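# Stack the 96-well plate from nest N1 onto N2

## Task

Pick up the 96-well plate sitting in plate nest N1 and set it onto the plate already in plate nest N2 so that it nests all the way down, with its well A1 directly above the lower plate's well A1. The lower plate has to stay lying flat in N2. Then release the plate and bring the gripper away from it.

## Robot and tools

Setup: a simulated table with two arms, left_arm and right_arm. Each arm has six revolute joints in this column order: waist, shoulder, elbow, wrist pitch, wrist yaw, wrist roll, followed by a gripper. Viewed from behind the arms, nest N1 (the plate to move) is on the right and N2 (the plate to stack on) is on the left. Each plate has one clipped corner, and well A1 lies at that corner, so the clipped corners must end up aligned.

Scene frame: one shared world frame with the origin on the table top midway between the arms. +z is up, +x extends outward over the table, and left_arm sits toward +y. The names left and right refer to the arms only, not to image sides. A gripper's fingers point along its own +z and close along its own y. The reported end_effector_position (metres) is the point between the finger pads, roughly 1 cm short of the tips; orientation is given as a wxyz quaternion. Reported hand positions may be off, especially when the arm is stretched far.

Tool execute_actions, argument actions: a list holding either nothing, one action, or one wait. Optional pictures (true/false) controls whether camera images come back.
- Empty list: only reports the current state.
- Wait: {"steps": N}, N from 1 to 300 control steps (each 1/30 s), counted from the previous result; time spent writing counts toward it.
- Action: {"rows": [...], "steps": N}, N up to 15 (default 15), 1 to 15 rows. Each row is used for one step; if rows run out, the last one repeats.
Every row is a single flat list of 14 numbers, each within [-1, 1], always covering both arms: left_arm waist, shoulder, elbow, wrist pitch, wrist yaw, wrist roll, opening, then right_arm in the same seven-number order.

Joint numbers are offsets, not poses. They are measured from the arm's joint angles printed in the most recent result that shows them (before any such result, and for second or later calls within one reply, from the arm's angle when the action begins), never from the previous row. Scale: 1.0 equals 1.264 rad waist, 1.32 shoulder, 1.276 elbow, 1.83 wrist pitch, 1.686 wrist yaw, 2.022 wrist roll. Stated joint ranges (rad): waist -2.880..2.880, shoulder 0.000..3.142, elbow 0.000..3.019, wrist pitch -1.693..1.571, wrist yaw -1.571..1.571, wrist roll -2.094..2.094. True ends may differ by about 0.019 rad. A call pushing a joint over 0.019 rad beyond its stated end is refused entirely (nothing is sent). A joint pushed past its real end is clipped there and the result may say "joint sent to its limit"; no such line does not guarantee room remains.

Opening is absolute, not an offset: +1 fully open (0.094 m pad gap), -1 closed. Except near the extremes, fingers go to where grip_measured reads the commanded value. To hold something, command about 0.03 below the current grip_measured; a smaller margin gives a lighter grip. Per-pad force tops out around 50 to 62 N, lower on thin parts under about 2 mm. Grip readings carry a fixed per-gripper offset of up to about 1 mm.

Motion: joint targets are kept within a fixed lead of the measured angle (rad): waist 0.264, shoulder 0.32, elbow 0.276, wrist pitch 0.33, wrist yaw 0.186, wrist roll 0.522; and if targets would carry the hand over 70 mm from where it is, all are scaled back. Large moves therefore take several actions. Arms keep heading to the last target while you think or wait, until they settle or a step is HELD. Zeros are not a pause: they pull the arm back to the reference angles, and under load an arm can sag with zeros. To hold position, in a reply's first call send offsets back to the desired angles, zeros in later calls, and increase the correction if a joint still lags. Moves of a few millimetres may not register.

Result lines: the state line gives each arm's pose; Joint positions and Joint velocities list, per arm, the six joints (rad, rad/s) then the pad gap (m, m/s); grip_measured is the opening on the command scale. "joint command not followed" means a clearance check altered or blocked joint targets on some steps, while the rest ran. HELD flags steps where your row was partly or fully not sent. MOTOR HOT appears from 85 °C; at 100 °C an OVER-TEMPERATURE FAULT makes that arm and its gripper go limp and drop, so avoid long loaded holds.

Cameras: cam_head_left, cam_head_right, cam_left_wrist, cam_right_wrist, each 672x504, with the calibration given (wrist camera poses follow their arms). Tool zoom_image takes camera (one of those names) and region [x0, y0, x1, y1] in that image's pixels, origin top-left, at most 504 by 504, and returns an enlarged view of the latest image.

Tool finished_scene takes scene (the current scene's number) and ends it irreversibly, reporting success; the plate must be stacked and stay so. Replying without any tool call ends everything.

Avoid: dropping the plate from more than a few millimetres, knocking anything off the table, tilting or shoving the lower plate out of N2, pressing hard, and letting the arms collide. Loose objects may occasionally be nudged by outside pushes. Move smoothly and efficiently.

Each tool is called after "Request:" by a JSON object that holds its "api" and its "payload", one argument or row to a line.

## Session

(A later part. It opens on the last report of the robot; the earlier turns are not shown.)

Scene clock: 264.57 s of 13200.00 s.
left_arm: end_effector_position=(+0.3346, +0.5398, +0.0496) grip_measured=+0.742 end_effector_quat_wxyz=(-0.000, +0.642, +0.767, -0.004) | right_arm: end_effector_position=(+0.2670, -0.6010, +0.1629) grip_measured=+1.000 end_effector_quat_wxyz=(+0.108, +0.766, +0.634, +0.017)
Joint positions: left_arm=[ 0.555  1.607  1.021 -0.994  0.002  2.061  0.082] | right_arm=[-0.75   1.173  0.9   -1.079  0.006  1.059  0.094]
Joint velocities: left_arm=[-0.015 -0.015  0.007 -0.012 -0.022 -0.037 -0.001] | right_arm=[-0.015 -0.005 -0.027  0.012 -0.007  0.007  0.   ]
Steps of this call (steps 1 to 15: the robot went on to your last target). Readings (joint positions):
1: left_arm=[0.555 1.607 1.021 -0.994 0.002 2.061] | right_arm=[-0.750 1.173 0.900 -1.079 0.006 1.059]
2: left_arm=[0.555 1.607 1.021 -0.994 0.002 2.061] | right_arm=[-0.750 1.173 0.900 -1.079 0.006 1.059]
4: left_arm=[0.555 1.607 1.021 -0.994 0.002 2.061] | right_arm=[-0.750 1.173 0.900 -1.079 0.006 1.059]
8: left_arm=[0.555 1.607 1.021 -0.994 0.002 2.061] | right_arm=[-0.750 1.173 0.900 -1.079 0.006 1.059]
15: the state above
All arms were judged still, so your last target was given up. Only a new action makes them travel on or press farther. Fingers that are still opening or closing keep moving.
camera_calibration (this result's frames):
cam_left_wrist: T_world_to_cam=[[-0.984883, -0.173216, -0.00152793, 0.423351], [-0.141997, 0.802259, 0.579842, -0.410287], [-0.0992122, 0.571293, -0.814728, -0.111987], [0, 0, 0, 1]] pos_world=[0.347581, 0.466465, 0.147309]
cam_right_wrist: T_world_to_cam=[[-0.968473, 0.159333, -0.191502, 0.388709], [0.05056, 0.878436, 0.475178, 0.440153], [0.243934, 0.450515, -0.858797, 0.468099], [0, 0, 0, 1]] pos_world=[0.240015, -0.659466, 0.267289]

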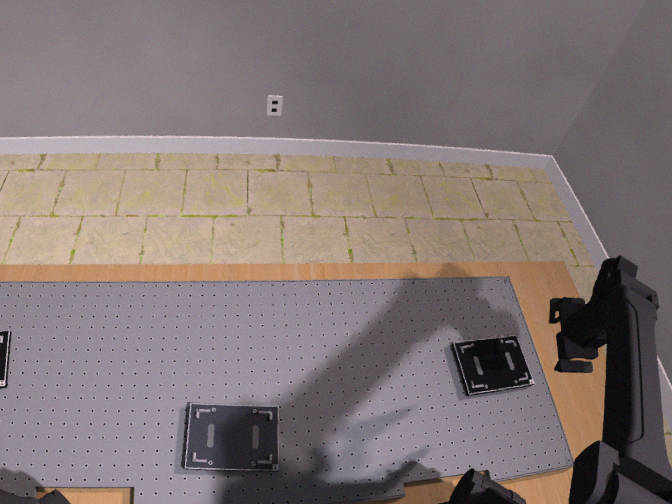

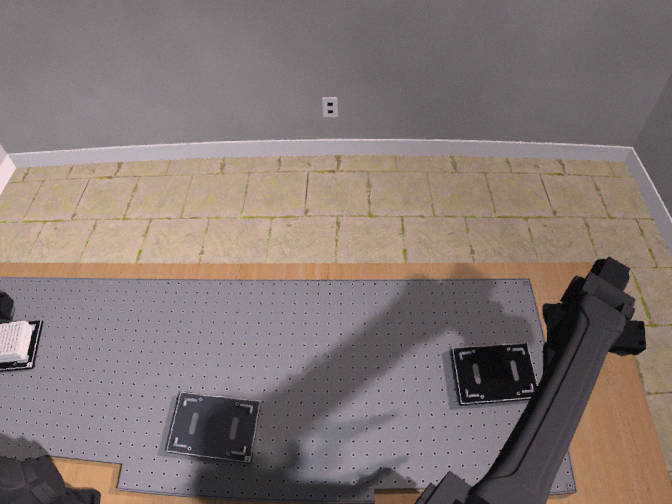

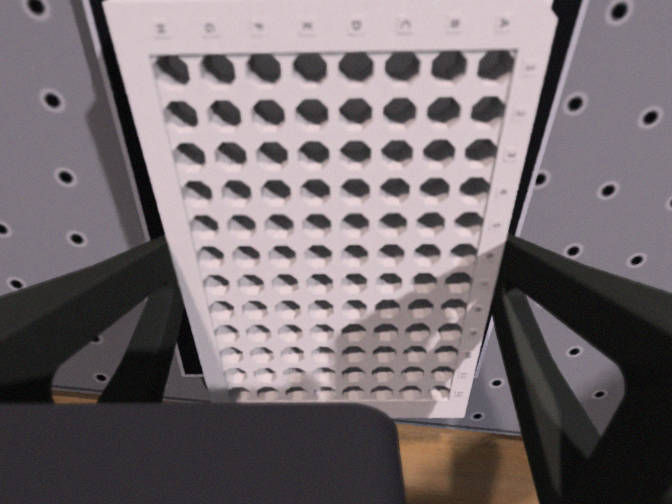

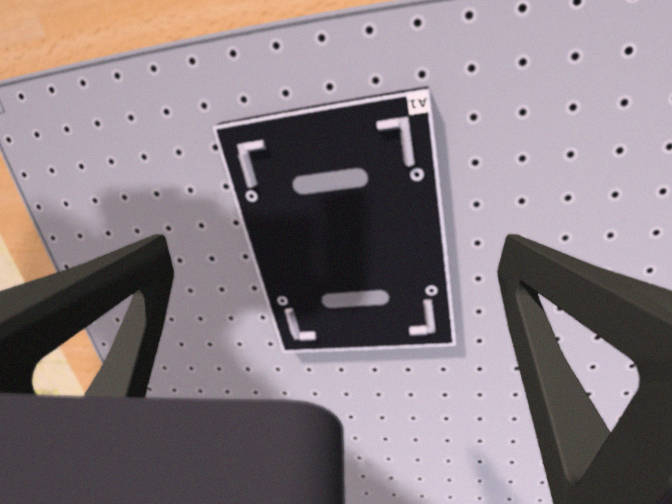

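Request:
{"api": "execute_actions", "payload": {
  "actions": [
    {"rows":[[0,0,0.008,0,0,0.018,0.725,0,0,0.02,0,0,0,1]]}
  ],
  "pictures": false
}}

Request:
{"api": "execute_actions", "payload": {
  "actions": [
    {"steps":20}
  ]
}}

Request:
{"api": "zoom_image", "payload": {
  "camera": "cam_left_wrist",
  "region": [90,200,590,430]
}}

Scene clock: 272.70 s of 13200.00 s.
left_arm: end_effector_position=(+0.3346, +0.5398, +0.0496) grip_measured=+0.742 end_effector_quat_wxyz=(-0.000, +0.648, +0.761, -0.004) | right_arm: end_effector_position=(+0.2670, -0.6010, +0.1629) grip_measured=+1.000 end_effector_quat_wxyz=(+0.108, +0.766, +0.634, +0.017)
Joint positions: left_arm=[ 0.555  1.607  1.021 -0.994  0.002  2.078  0.082] | right_arm=[-0.75   1.173  0.9   -1.079  0.006  1.059  0.094]
Joint velocities: left_arm=[-0.015  0.015 -0.012 -0.007 -0.037 -0.051 -0.   ] | right_arm=[-0.024  0.015  0.007 -0.002 -0.037  0.022  0.   ]
joint sent to its limit (left arm) — the command would take joint 6 (wrist roll) past its upper limit, so that joint was sent only as far as its limit.
Steps of this call (steps 1 to 90: nothing new was sent; then 4.63 s passed at rest; steps 91 to 105: all 15 steps of this action). Readings (joint positions):
91: left_arm=[0.555 1.607 1.021 -0.994 0.002 2.064] | right_arm=[-0.750 1.173 0.900 -1.079 0.006 1.059]
92: left_arm=[0.555 1.607 1.021 -0.994 0.002 2.067] | right_arm=[-0.750 1.173 0.900 -1.079 0.006 1.059]
94: left_arm=[0.555 1.607 1.021 -0.994 0.002 2.071] | right_arm=[-0.750 1.173 0.900 -1.079 0.006 1.059]
98: left_arm=[0.555 1.607 1.021 -0.994 0.002 2.075] | right_arm=[-0.750 1.173 0.900 -1.079 0.006 1.059]
105: the state above

Scene clock: 273.37 s of 13200.00 s.
left_arm: end_effector_position=(+0.3346, +0.5398, +0.0496) grip_measured=+0.742 end_effector_quat_wxyz=(-0.000, +0.649, +0.761, -0.004) | right_arm: end_effector_position=(+0.2670, -0.6010, +0.1629) grip_measured=+1.000 end_effector_quat_wxyz=(+0.108, +0.766, +0.634, +0.017)
Joint positions: left_arm=[ 0.555  1.607  1.021 -0.994  0.002  2.078  0.082] | right_arm=[-0.75   1.173  0.9   -1.079  0.006  1.059  0.094]
Joint velocities: left_arm=[ 0.005 -0.015  0.007  0.027  0.007  0.051  0.   ] | right_arm=[ 0.005 -0.015 -0.002 -0.012 -0.095  0.037  0.   ]
joint sent to its limit (left arm) — the command would take joint 6 (wrist roll) past its upper limit, so that joint was sent only as far as its limit.
Steps of this call (steps 1 to 15: the robot went on to your last target; steps 16 to 20: nothing new was sent). Readings (joint positions):
1: left_arm=[0.555 1.607 1.021 -0.994 0.002 2.078] | right_arm=[-0.750 1.173 0.900 -1.079 0.006 1.059]
2: left_arm=[0.555 1.607 1.021 -0.994 0.002 2.078] | right_arm=[-0.750 1.173 0.900 -1.079 0.006 1.059]
4: left_arm=[0.555 1.607 1.021 -0.994 0.002 2.078] | right_arm=[-0.750 1.173 0.900 -1.079 0.006 1.059]
8: left_arm=[0.555 1.607 1.021 -0.994 0.002 2.078] | right_arm=[-0.750 1.173 0.900 -1.079 0.006 1.059]
20: the state above
All arms were judged still, so your last target was given up. Only a new action makes them travel on or press farther. Fingers that are still opening or closing keep moving.
camera_calibration (this result's frames):
cam_left_wrist: T_world_to_cam=[[-0.987711, -0.156285, -0.001621, 0.415163], [-0.128269, 0.804635, 0.57975, -0.416157], [-0.089302, 0.572833, -0.814793, -0.11613], [0, 0, 0, 1]] pos_world=[0.34631, 0.466262, 0.147318]
cam_right_wrist: T_world_to_cam=[[-0.968473, 0.159333, -0.191502, 0.388709], [0.05056, 0.878436, 0.475178, 0.440153], [0.243934, 0.450515, -0.858797, 0.468099], [0, 0, 0, 1]] pos_world=[0.240015, -0.659466, 0.267289]

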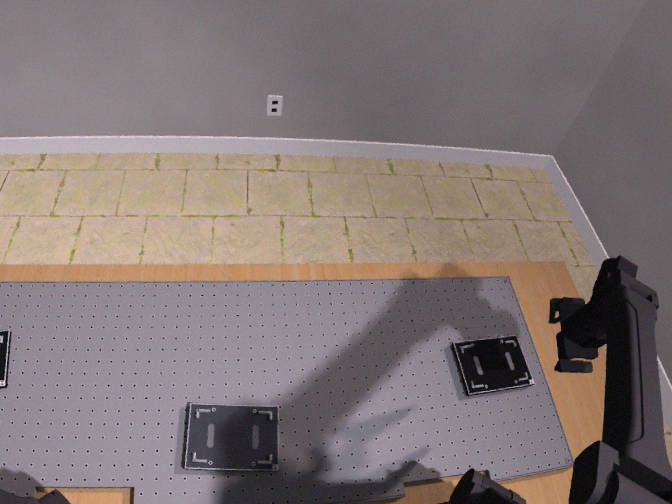

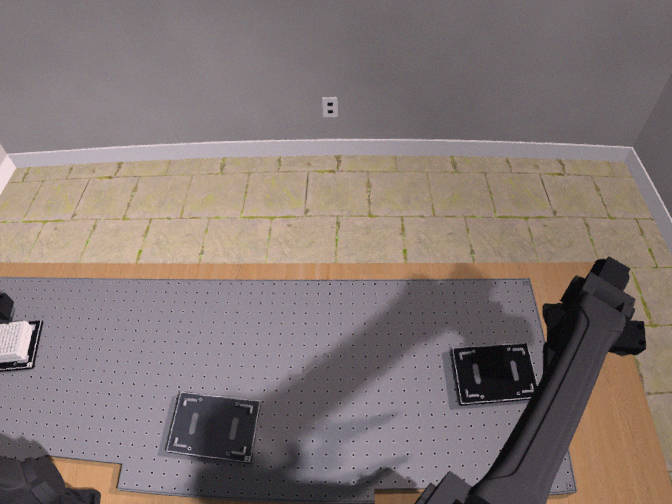

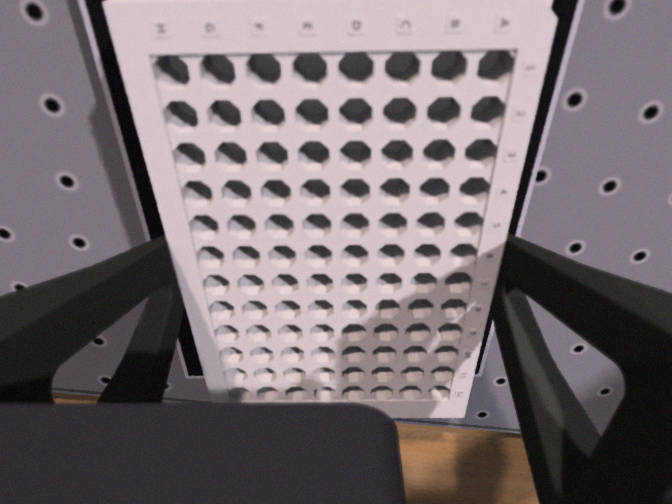

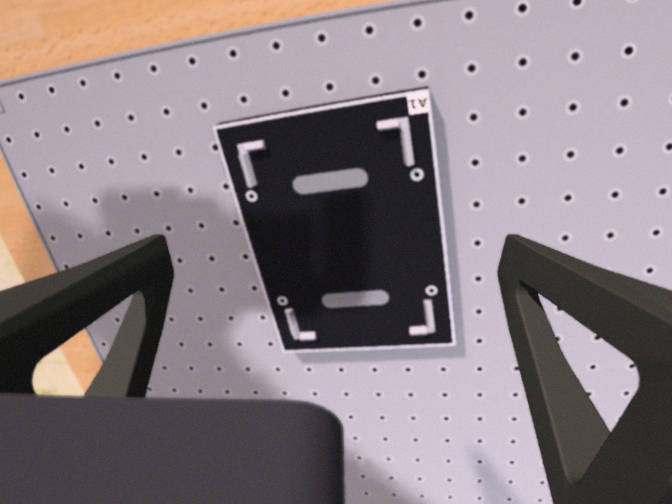

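Region (90, 200, 590, 430) of cam_left_wrist's 672x504 image, scaled by 1.008, with more detail than that image has; it fills the top 232 rows of this view, and the rest is white.

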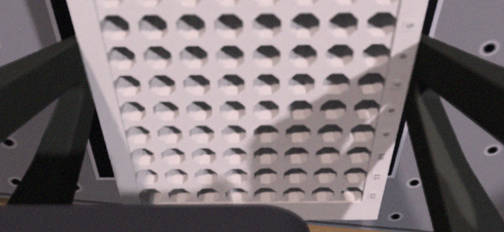

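Request:
{"api": "execute_actions", "payload": {
  "actions": [
    {"rows":[[0,0,0.008,0.0105,0,0,0.725,0,0,0.02,0,0,0,1]]}
  ],
  "pictures": false
}}

Scene clock: 283.70 s of 13200.00 s.
left_arm: end_effector_position=(+0.3355, +0.5405, +0.0496) grip_measured=+0.742 end_effector_quat_wxyz=(+0.000, +0.649, +0.761, -0.002) | right_arm: end_effector_position=(+0.2670, -0.6010, +0.1629) grip_measured=+1.000 end_effector_quat_wxyz=(+0.108, +0.766, +0.634, +0.017)
Joint positions: left_arm=[ 0.555  1.607  1.021 -0.989  0.002  2.078  0.082] | right_arm=[-0.75   1.173  0.9   -1.079  0.006  1.059  0.094]
Joint velocities: left_arm=[-0.015 -0.005 -0.012 -0.022  0.037 -0.022 -0.   ] | right_arm=[ 0.005 -0.005 -0.007  0.002 -0.022 -0.037  0.   ]
Steps of this call (steps 1 to 90: nothing new was sent; then 6.83 s passed at rest; steps 91 to 105: all 15 steps of this action). Readings (joint positions):
91: left_arm=[0.555 1.607 1.021 -0.993 0.002 2.078] | right_arm=[-0.750 1.173 0.900 -1.079 0.006 1.059]
92: left_arm=[0.555 1.607 1.021 -0.991 0.002 2.078] | right_arm=[-0.750 1.173 0.900 -1.079 0.006 1.059]
94: left_arm=[0.555 1.607 1.021 -0.990 0.002 2.078] | right_arm=[-0.750 1.173 0.900 -1.079 0.006 1.059]
98: left_arm=[0.555 1.607 1.021 -0.989 0.002 2.078] | right_arm=[-0.750 1.173 0.900 -1.079 0.006 1.059]
105: the state above

Request:
{"api": "execute_actions", "payload": {
  "actions": [
    {"rows":[[0,0.012,0.008,0.009,0,0,0.725,0,0,0.02,0,0,0,1],[0,0.015,0.008,0.009,0,0,0.725,0,0,0.02,0,0,0,1],[0,0.018,0.008,0.009,0,0,0.725,0,0,0.02,0,0,0,1],[0,0.021,0.008,0.009,0,0,0.725,0,0,0.02,0,0,0,1]]}
  ],
  "pictures": false
}}

Request:
{"api": "execute_actions", "payload": {
  "actions": [
    {"steps":15}
  ]
}}

Request:
{"api": "zoom_image", "payload": {
  "camera": "cam_head_right",
  "region": [0,300,80,380]
}}

Scene clock: 293.33 s of 13200.00 s.
left_arm: end_effector_position=(+0.3354, +0.5405, +0.0459) grip_measured=+0.742 end_effector_quat_wxyz=(-0.000, +0.649, +0.761, -0.005) | right_arm: end_effector_position=(+0.2670, -0.6010, +0.1629) grip_measured=+1.000 end_effector_quat_wxyz=(+0.108, +0.766, +0.634, +0.017)
Joint positions: left_arm=[ 0.555  1.616  1.021 -0.986  0.002  2.078  0.082] | right_arm=[-0.75   1.173  0.9   -1.079  0.006  1.059  0.094]
Joint velocities: left_arm=[-0.005  0.005  0.007  0.012 -0.081 -0.066 -0.001] | right_arm=[-0.005 -0.015  0.012 -0.007 -0.066 -0.125  0.   ]
Steps of this call (steps 1 to 15: the robot went on to your last target; steps 16 to 90: nothing new was sent; then 6.13 s passed at rest; steps 91 to 105: all 15 steps of this action). Readings (joint positions):
91: left_arm=[0.555 1.607 1.021 -0.989 0.002 2.078] | right_arm=[-0.750 1.173 0.900 -1.079 0.006 1.059]
92: left_arm=[0.555 1.607 1.021 -0.988 0.002 2.078] | right_arm=[-0.750 1.173 0.900 -1.079 0.006 1.059]
94: left_arm=[0.555 1.609 1.021 -0.987 0.002 2.078] | right_arm=[-0.750 1.173 0.900 -1.079 0.006 1.059]
98: left_arm=[0.555 1.616 1.021 -0.986 0.002 2.078] | right_arm=[-0.750 1.173 0.900 -1.079 0.006 1.059]
105: the state above

Scene clock: 293.83 s of 13200.00 s.
left_arm: end_effector_position=(+0.3354, +0.5405, +0.0459) grip_measured=+0.742 end_effector_quat_wxyz=(-0.000, +0.649, +0.761, -0.005) | right_arm: end_effector_position=(+0.2670, -0.6010, +0.1629) grip_measured=+1.000 end_effector_quat_wxyz=(+0.108, +0.766, +0.634, +0.017)
Joint positions: left_arm=[ 0.555  1.616  1.021 -0.986  0.002  2.078  0.082] | right_arm=[-0.75   1.173  0.9   -1.079  0.006  1.059  0.094]
Joint velocities: left_arm=[-0.005 -0.005  0.032 -0.007 -0.007  0.022  0.001] | right_arm=[-0.005 -0.005  0.007 -0.007  0.037  0.007  0.   ]
Steps of this call (steps 1 to 15: the robot went on to your last target). Readings (joint positions):
1: left_arm=[0.555 1.616 1.021 -0.986 0.002 2.078] | right_arm=[-0.750 1.173 0.900 -1.079 0.006 1.059]
2: left_arm=[0.555 1.616 1.021 -0.986 0.002 2.078] | right_arm=[-0.750 1.173 0.900 -1.079 0.006 1.059]
4: left_arm=[0.555 1.616 1.021 -0.986 0.002 2.078] | right_arm=[-0.750 1.173 0.900 -1.079 0.006 1.059]
8: left_arm=[0.555 1.616 1.021 -0.986 0.002 2.078] | right_arm=[-0.750 1.173 0.900 -1.079 0.006 1.059]
15: the state above
All arms were judged still, so your last target was given up. Only a new action makes them travel on or press farther. Fingers that are still opening or closing keep moving.
camera_calibration (this result's frames):
cam_left_wrist: T_world_to_cam=[[-0.987712, -0.156286, -0.000289317, 0.416072], [-0.127574, 0.805182, 0.579143, -0.414977], [-0.0902791, 0.572064, -0.815226, -0.118671], [0, 0, 0, 1]] pos_world=[0.347305, 0.467046, 0.143708]
cam_right_wrist: T_world_to_cam=[[-0.968473, 0.159333, -0.191502, 0.388709], [0.05056, 0.878436, 0.475178, 0.440153], [0.243934, 0.450515, -0.858797, 0.468099], [0, 0, 0, 1]] pos_world=[0.240015, -0.659466, 0.267289]

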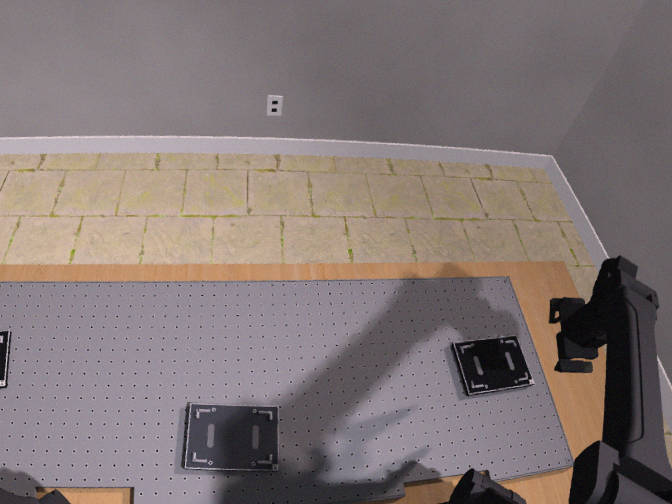

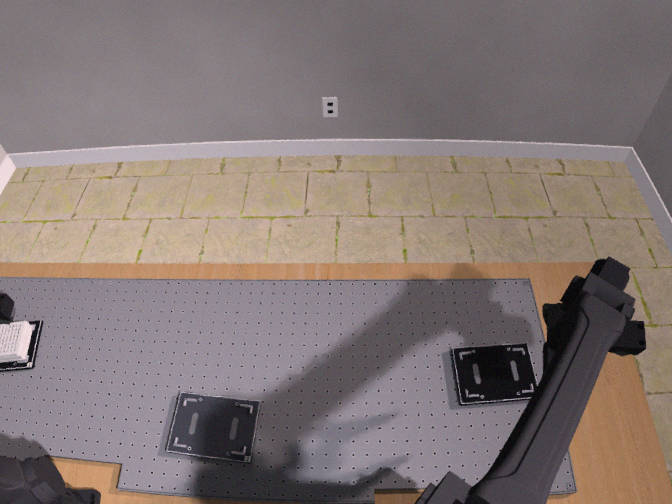

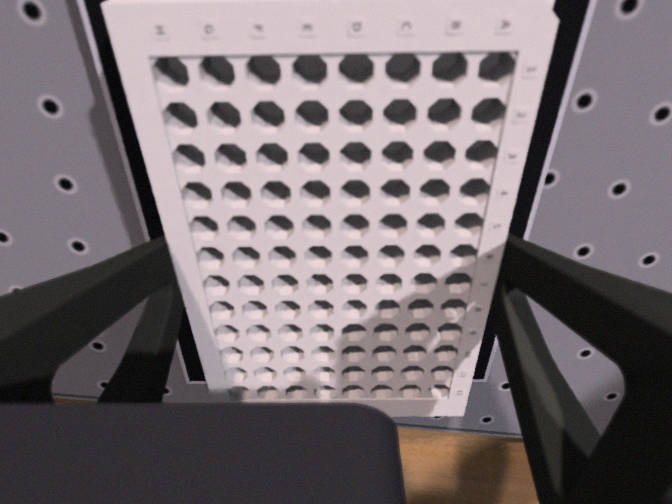

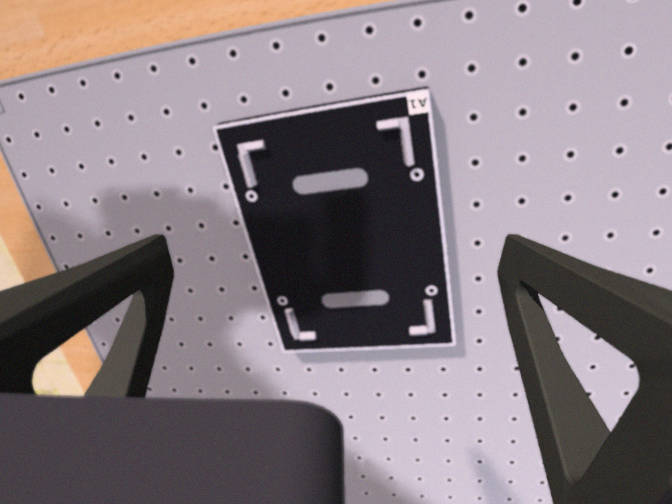

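Region (0, 300, 80, 380) of cam_head_right's 672x504 image, scaled by 6.300, with more detail than that image has.

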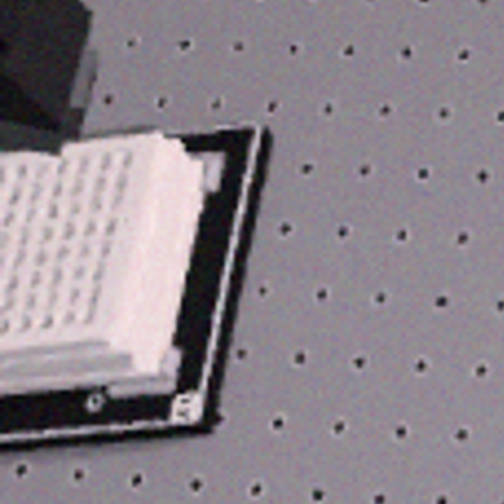

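Request:
{"api": "execute_actions", "payload": {
  "actions": [
    {"rows":[[0,-0.014,0.008,0,0,0,0.725,0,0,0.02,0,0,0,1],[0,-0.014,0.008,0,0,0,0.725,0,0,0.02,0,0,0,1],[0,-0.014,0.008,0,0,0,0.725,0,0,0.02,0,0,0,1],[0,-0.014,0.008,0,0,0,0.725,0,0,0.02,0,0,0,1],[0,-0.014,0.008,0,0,0,0.725,0,0,0.02,0,0,0,1],[0,-0.014,0.008,0,0,0,0.725,0,0,0.02,0,0,0,1],[0,-0.014,0.008,-0.009,0,0,0.725,0,0,0.02,0,0,0,1]]}
  ]
}}

Scene clock: 300.63 s of 13200.00 s.
left_arm: end_effector_position=(+0.3351, +0.5402, +0.0467) grip_measured=+0.742 end_effector_quat_wxyz=(-0.000, +0.649, +0.761, -0.005) | right_arm: end_effector_position=(+0.2670, -0.6010, +0.1629) grip_measured=+1.000 end_effector_quat_wxyz=(+0.108, +0.766, +0.634, +0.017)
Joint positions: left_arm=[ 0.555  1.614  1.021 -0.988  0.002  2.078  0.082] | right_arm=[-0.75   1.173  0.9   -1.079  0.006  1.059  0.094]
Joint velocities: left_arm=[-0.015  0.005  0.007  0.002  0.022  0.051 -0.001] | right_arm=[-0.015 -0.024 -0.002 -0.012  0.007  0.037  0.   ]
Steps of this call (steps 1 to 90: nothing new was sent; then 3.30 s passed at rest; steps 91 to 105: all 15 steps of this action). Readings (joint positions):
91: left_arm=[0.555 1.615 1.021 -0.986 0.002 2.078] | right_arm=[-0.750 1.173 0.900 -1.079 0.006 1.059]
92: left_arm=[0.555 1.614 1.021 -0.986 0.002 2.078] | right_arm=[-0.750 1.173 0.900 -1.079 0.006 1.059]
94: left_arm=[0.555 1.614 1.021 -0.986 0.002 2.078] | right_arm=[-0.750 1.173 0.900 -1.079 0.006 1.059]
98: left_arm=[0.555 1.614 1.021 -0.987 0.002 2.078] | right_arm=[-0.750 1.173 0.900 -1.079 0.006 1.059]
105: the state above
camera_calibration (this result's frames):
cam_left_wrist: T_world_to_cam=[[-0.987712, -0.156286, 0.000043603, 0.415706], [-0.1274, 0.805319, 0.578991, -0.415386], [-0.0905235, 0.571871, -0.815334, -0.117741], [0, 0, 0, 1]] pos_world=[0.347019, 0.46682, 0.144488]
cam_right_wrist: T_world_to_cam=[[-0.968473, 0.159333, -0.191502, 0.388709], [0.05056, 0.878436, 0.475178, 0.440153], [0.243934, 0.450515, -0.858797, 0.468099], [0, 0, 0, 1]] pos_world=[0.240015, -0.659466, 0.267289]

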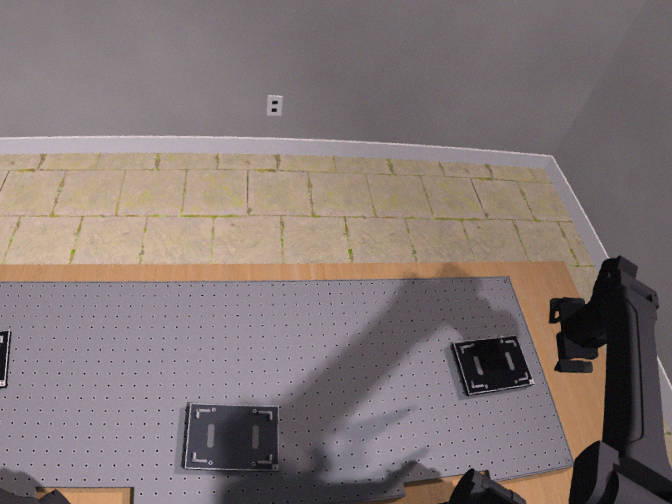

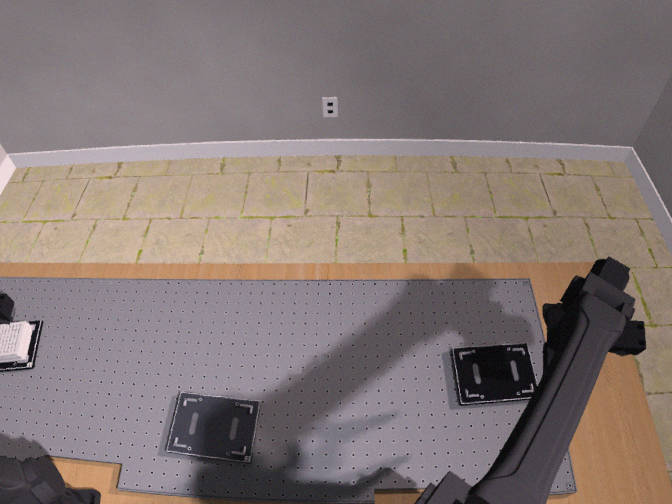

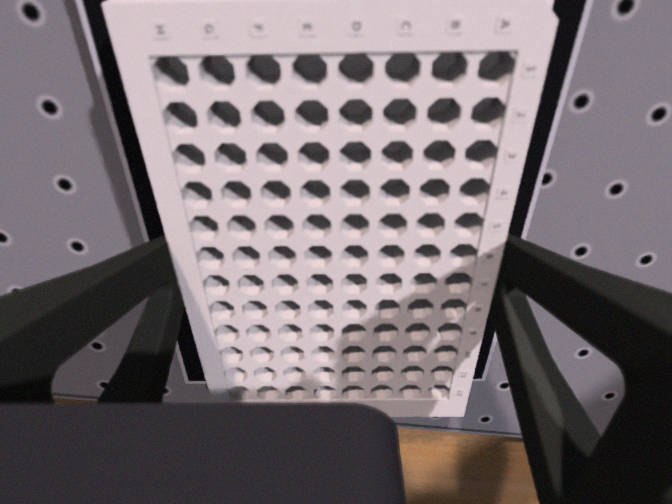

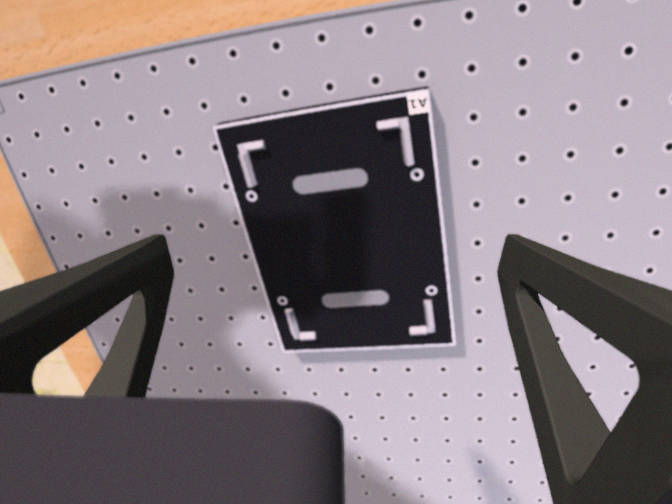

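Request:
{"api": "execute_actions", "payload": {
  "actions": [
    {"rows":[[0,0,-0.005,0,0,0,0.725,0,0,0.02,0,0,0,1]]}
  ]
}}

Scene clock: 303.40 s of 13200.00 s.
left_arm: end_effector_position=(+0.3351, +0.5402, +0.0467) grip_measured=+0.742 end_effector_quat_wxyz=(-0.000, +0.649, +0.761, -0.005) | right_arm: end_effector_position=(+0.2670, -0.6010, +0.1629) grip_measured=+1.000 end_effector_quat_wxyz=(+0.108, +0.766, +0.634, +0.017)
Joint positions: left_arm=[ 0.555  1.614  1.021 -0.988  0.002  2.078  0.082] | right_arm=[-0.75   1.173  0.9   -1.079  0.006  1.059  0.094]
Joint velocities: left_arm=[-0.005 -0.005 -0.007 -0.012 -0.037 -0.037  0.   ] | right_arm=[-0.005 -0.015  0.002  0.017 -0.081  0.051  0.   ]
Steps of this call (steps 1 to 15: the robot went on to your last target; steps 16 to 68: nothing new was sent; steps 69 to 83: all 15 steps of this action). Readings (joint positions):
69: left_arm=[0.555 1.614 1.021 -0.988 0.002 2.078] | right_arm=[-0.750 1.173 0.900 -1.079 0.006 1.059]
70: left_arm=[0.555 1.614 1.021 -0.988 0.002 2.078] | right_arm=[-0.750 1.173 0.900 -1.079 0.006 1.059]
72: left_arm=[0.555 1.614 1.021 -0.988 0.002 2.078] | right_arm=[-0.750 1.173 0.900 -1.079 0.006 1.059]
76: left_arm=[0.555 1.614 1.021 -0.988 0.002 2.078] | right_arm=[-0.750 1.173 0.900 -1.079 0.006 1.059]
83: the state above
camera_calibration (this result's frames):
cam_left_wrist: T_world_to_cam=[[-0.987712, -0.156286, 0.000043603, 0.415706], [-0.1274, 0.805319, 0.578991, -0.415386], [-0.0905235, 0.571871, -0.815334, -0.117741], [0, 0, 0, 1]] pos_world=[0.347019, 0.46682, 0.144488]
cam_right_wrist: T_world_to_cam=[[-0.968473, 0.159333, -0.191502, 0.388709], [0.05056, 0.878436, 0.475178, 0.440153], [0.243934, 0.450515, -0.858797, 0.468099], [0, 0, 0, 1]] pos_world=[0.240015, -0.659466, 0.267289]

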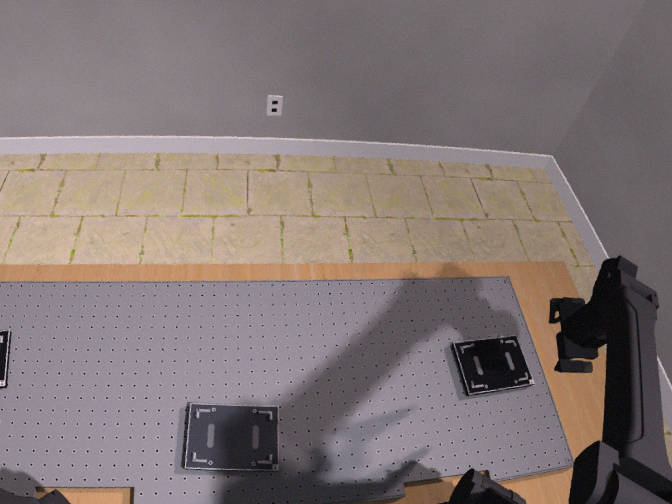

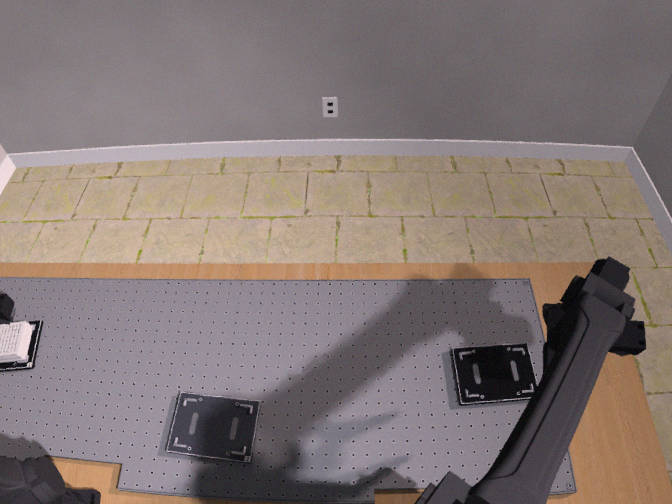

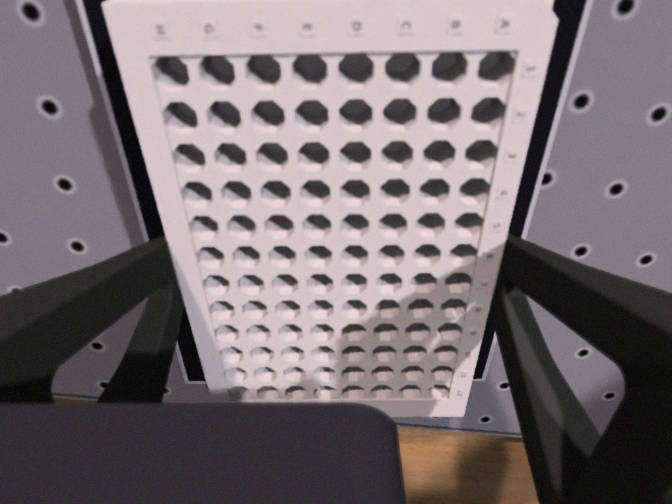

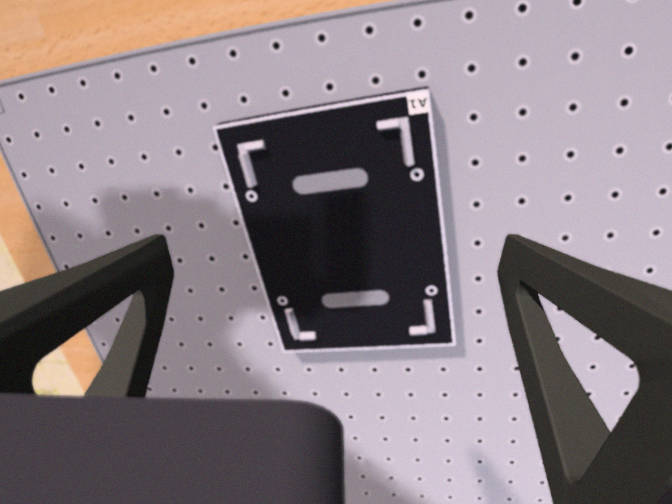

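Request:
{"api": "execute_actions", "payload": {
  "actions": [
    {"rows":[[0,0,-0.009,0,0,0,0.725,0,0,0.02,0,0,0,1]]}
  ]
}}

Scene clock: 306.13 s of 13200.00 s.
left_arm: end_effector_position=(+0.3347, +0.5399, +0.0463) grip_measured=+0.742 end_effector_quat_wxyz=(-0.000, +0.649, +0.761, -0.006) | right_arm: end_effector_position=(+0.2670, -0.6010, +0.1629) grip_measured=+1.000 end_effector_quat_wxyz=(+0.108, +0.766, +0.634, +0.017)
Joint positions: left_arm=[ 0.555  1.614  1.02  -0.988  0.002  2.078  0.082] | right_arm=[-0.75   1.173  0.9   -1.079  0.006  1.059  0.094]
Joint velocities: left_arm=[-0.015 -0.005 -0.012  0.007 -0.022 -0.007 -0.   ] | right_arm=[ 0.005 -0.005  0.012  0.002  0.007 -0.022  0.   ]
Steps of this call (steps 1 to 15: the robot went on to your last target; steps 16 to 67: nothing new was sent; steps 68 to 82: all 15 steps of this action). Readings (joint positions):
68: left_arm=[0.555 1.614 1.021 -0.988 0.002 2.078] | right_arm=[-0.750 1.173 0.900 -1.079 0.006 1.059]
69: left_arm=[0.555 1.614 1.020 -0.988 0.002 2.078] | right_arm=[-0.750 1.173 0.900 -1.079 0.006 1.059]
71: left_arm=[0.555 1.614 1.020 -0.988 0.002 2.078] | right_arm=[-0.750 1.173 0.900 -1.079 0.006 1.059]
75: left_arm=[0.555 1.614 1.020 -0.988 0.002 2.078] | right_arm=[-0.750 1.173 0.900 -1.079 0.006 1.059]
82: the state above
camera_calibration (this result's frames):
cam_left_wrist: T_world_to_cam=[[-0.987711, -0.156286, 0.00104236, 0.4152], [-0.12688, 0.805728, 0.578535, -0.415343], [-0.0912568, 0.571294, -0.815657, -0.117314], [0, 0, 0, 1]] pos_world=[0.346694, 0.466564, 0.14417]
cam_right_wrist: T_world_to_cam=[[-0.968473, 0.159333, -0.191502, 0.388709], [0.05056, 0.878436, 0.475178, 0.440153], [0.243934, 0.450515, -0.858797, 0.468099], [0, 0, 0, 1]] pos_world=[0.240015, -0.659466, 0.267289]

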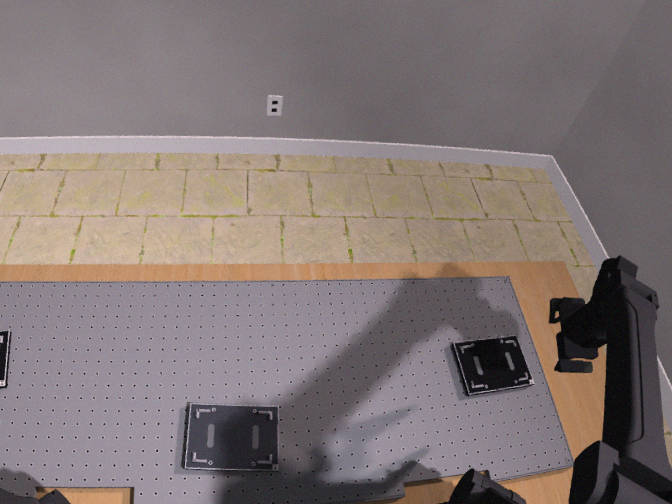

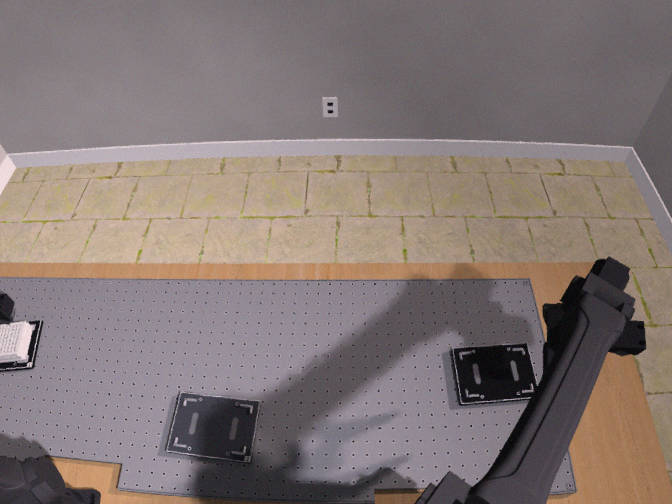

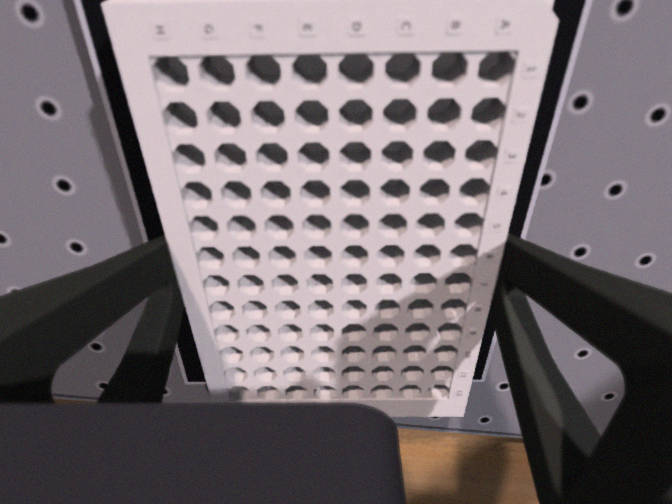

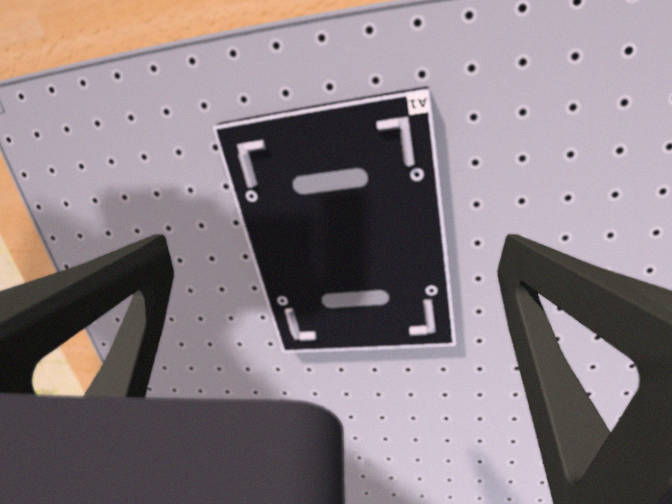

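Request:
{"api": "execute_actions", "payload": {
  "actions": [
    {"rows":[[0,0,0.005,0,0,0,0.74,0,0,0.02,0,0,0,1],[0,0,0.005,0,0,0,0.75,0,0,0.02,0,0,0,1],[0,0,0.005,0,0,0,0.76,0,0,0.02,0,0,0,1],[0,0,0.005,0,0,0,0.77,0,0,0.02,0,0,0,1],[0,0,0.005,0,0,0,0.78,0,0,0.02,0,0,0,1],[0,0,0.005,0,0,0,0.8,0,0,0.02,0,0,0,1],[0,0,0.005,0,0,0,0.85,0,0,0.02,0,0,0,1],[0,0,0.005,0,0,0,0.92,0,0,0.02,0,0,0,1],[0,0,0.005,0,0,0,1,0,0,0.02,0,0,0,1]]}
  ]
}}

Request:
{"api": "zoom_image", "payload": {
  "camera": "cam_head_right",
  "region": [0,300,80,380]
}}

Scene clock: 312.83 s of 13200.00 s.
left_arm: end_effector_position=(+0.3347, +0.5399, +0.0463) grip_measured=+0.998 end_effector_quat_wxyz=(-0.000, +0.649, +0.761, -0.006) | right_arm: end_effector_position=(+0.2670, -0.6010, +0.1629) grip_measured=+1.000 end_effector_quat_wxyz=(+0.108, +0.766, +0.634, +0.017)
Joint positions: left_arm=[ 0.555  1.614  1.02  -0.988  0.002  2.078  0.094] | right_arm=[-0.75   1.173  0.9   -1.079  0.006  1.059  0.094]
Joint velocities: left_arm=[ 0.005 -0.005 -0.012 -0.002  0.007  0.022  0.001] | right_arm=[-0.005  0.005 -0.007 -0.027  0.037 -0.022  0.   ]
Steps of this call (steps 1 to 15: the robot went on to your last target; steps 16 to 90: nothing new was sent; then 3.20 s passed at rest; steps 91 to 105: all 15 steps of this action). Readings (joint positions):
91: left_arm=[0.555 1.614 1.020 -0.988 0.002 2.078] | right_arm=[-0.750 1.173 0.900 -1.079 0.006 1.059]
92: left_arm=[0.555 1.614 1.020 -0.988 0.002 2.078] | right_arm=[-0.750 1.173 0.900 -1.079 0.006 1.059]
94: left_arm=[0.555 1.614 1.020 -0.988 0.002 2.078] | right_arm=[-0.750 1.173 0.900 -1.079 0.006 1.059]
98: left_arm=[0.555 1.614 1.020 -0.988 0.002 2.078] | right_arm=[-0.750 1.173 0.900 -1.079 0.006 1.059]
105: the state above
camera_calibration (this result's frames):
cam_left_wrist: T_world_to_cam=[[-0.987711, -0.156286, 0.00104236, 0.4152], [-0.12688, 0.805728, 0.578535, -0.415343], [-0.0912568, 0.571294, -0.815657, -0.117314], [0, 0, 0, 1]] pos_world=[0.346694, 0.466564, 0.14417]
cam_right_wrist: T_world_to_cam=[[-0.968473, 0.159333, -0.191502, 0.388709], [0.05056, 0.878436, 0.475178, 0.440153], [0.243934, 0.450515, -0.858797, 0.468099], [0, 0, 0, 1]] pos_world=[0.240015, -0.659466, 0.267289]

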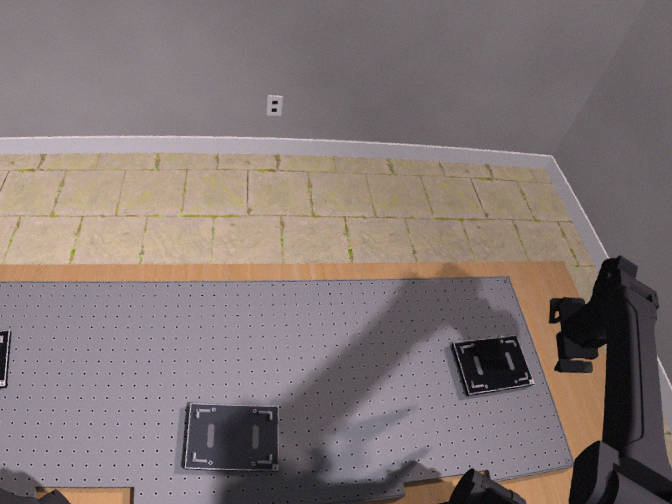

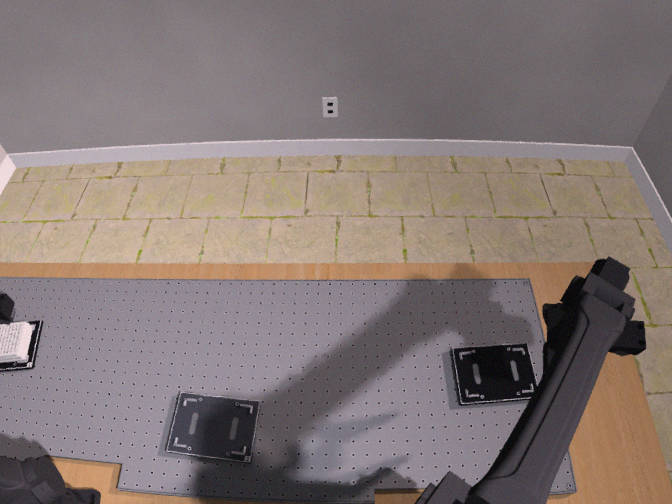

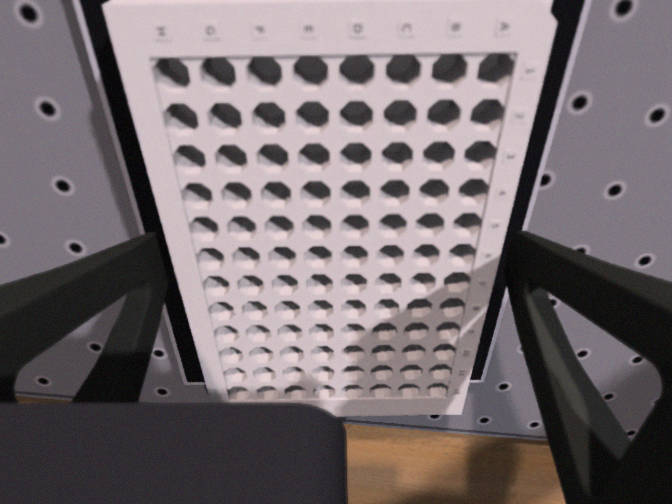

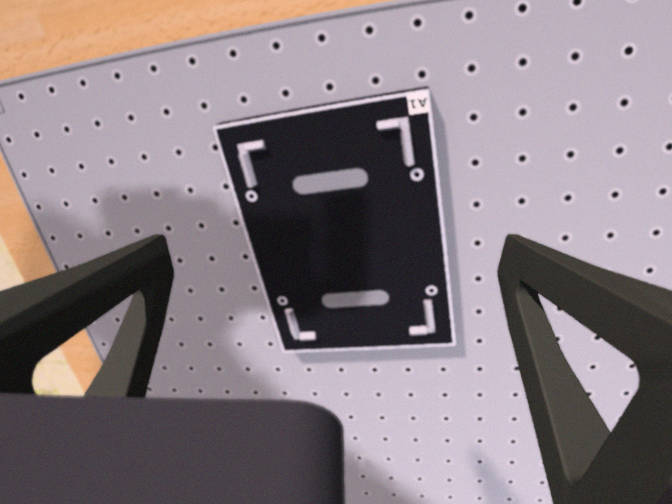

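Region (0, 300, 80, 380) of cam_head_right's 672x504 image, scaled by 6.300, with more detail than that image has.

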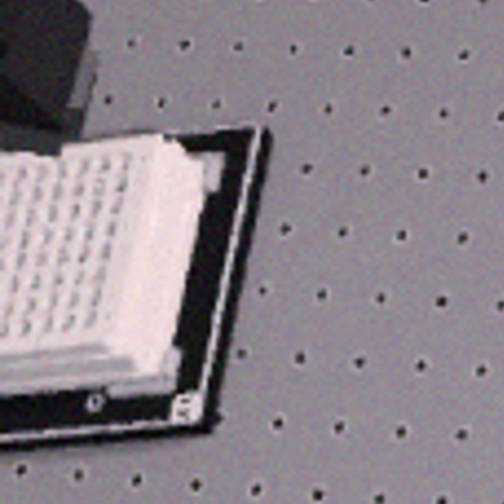

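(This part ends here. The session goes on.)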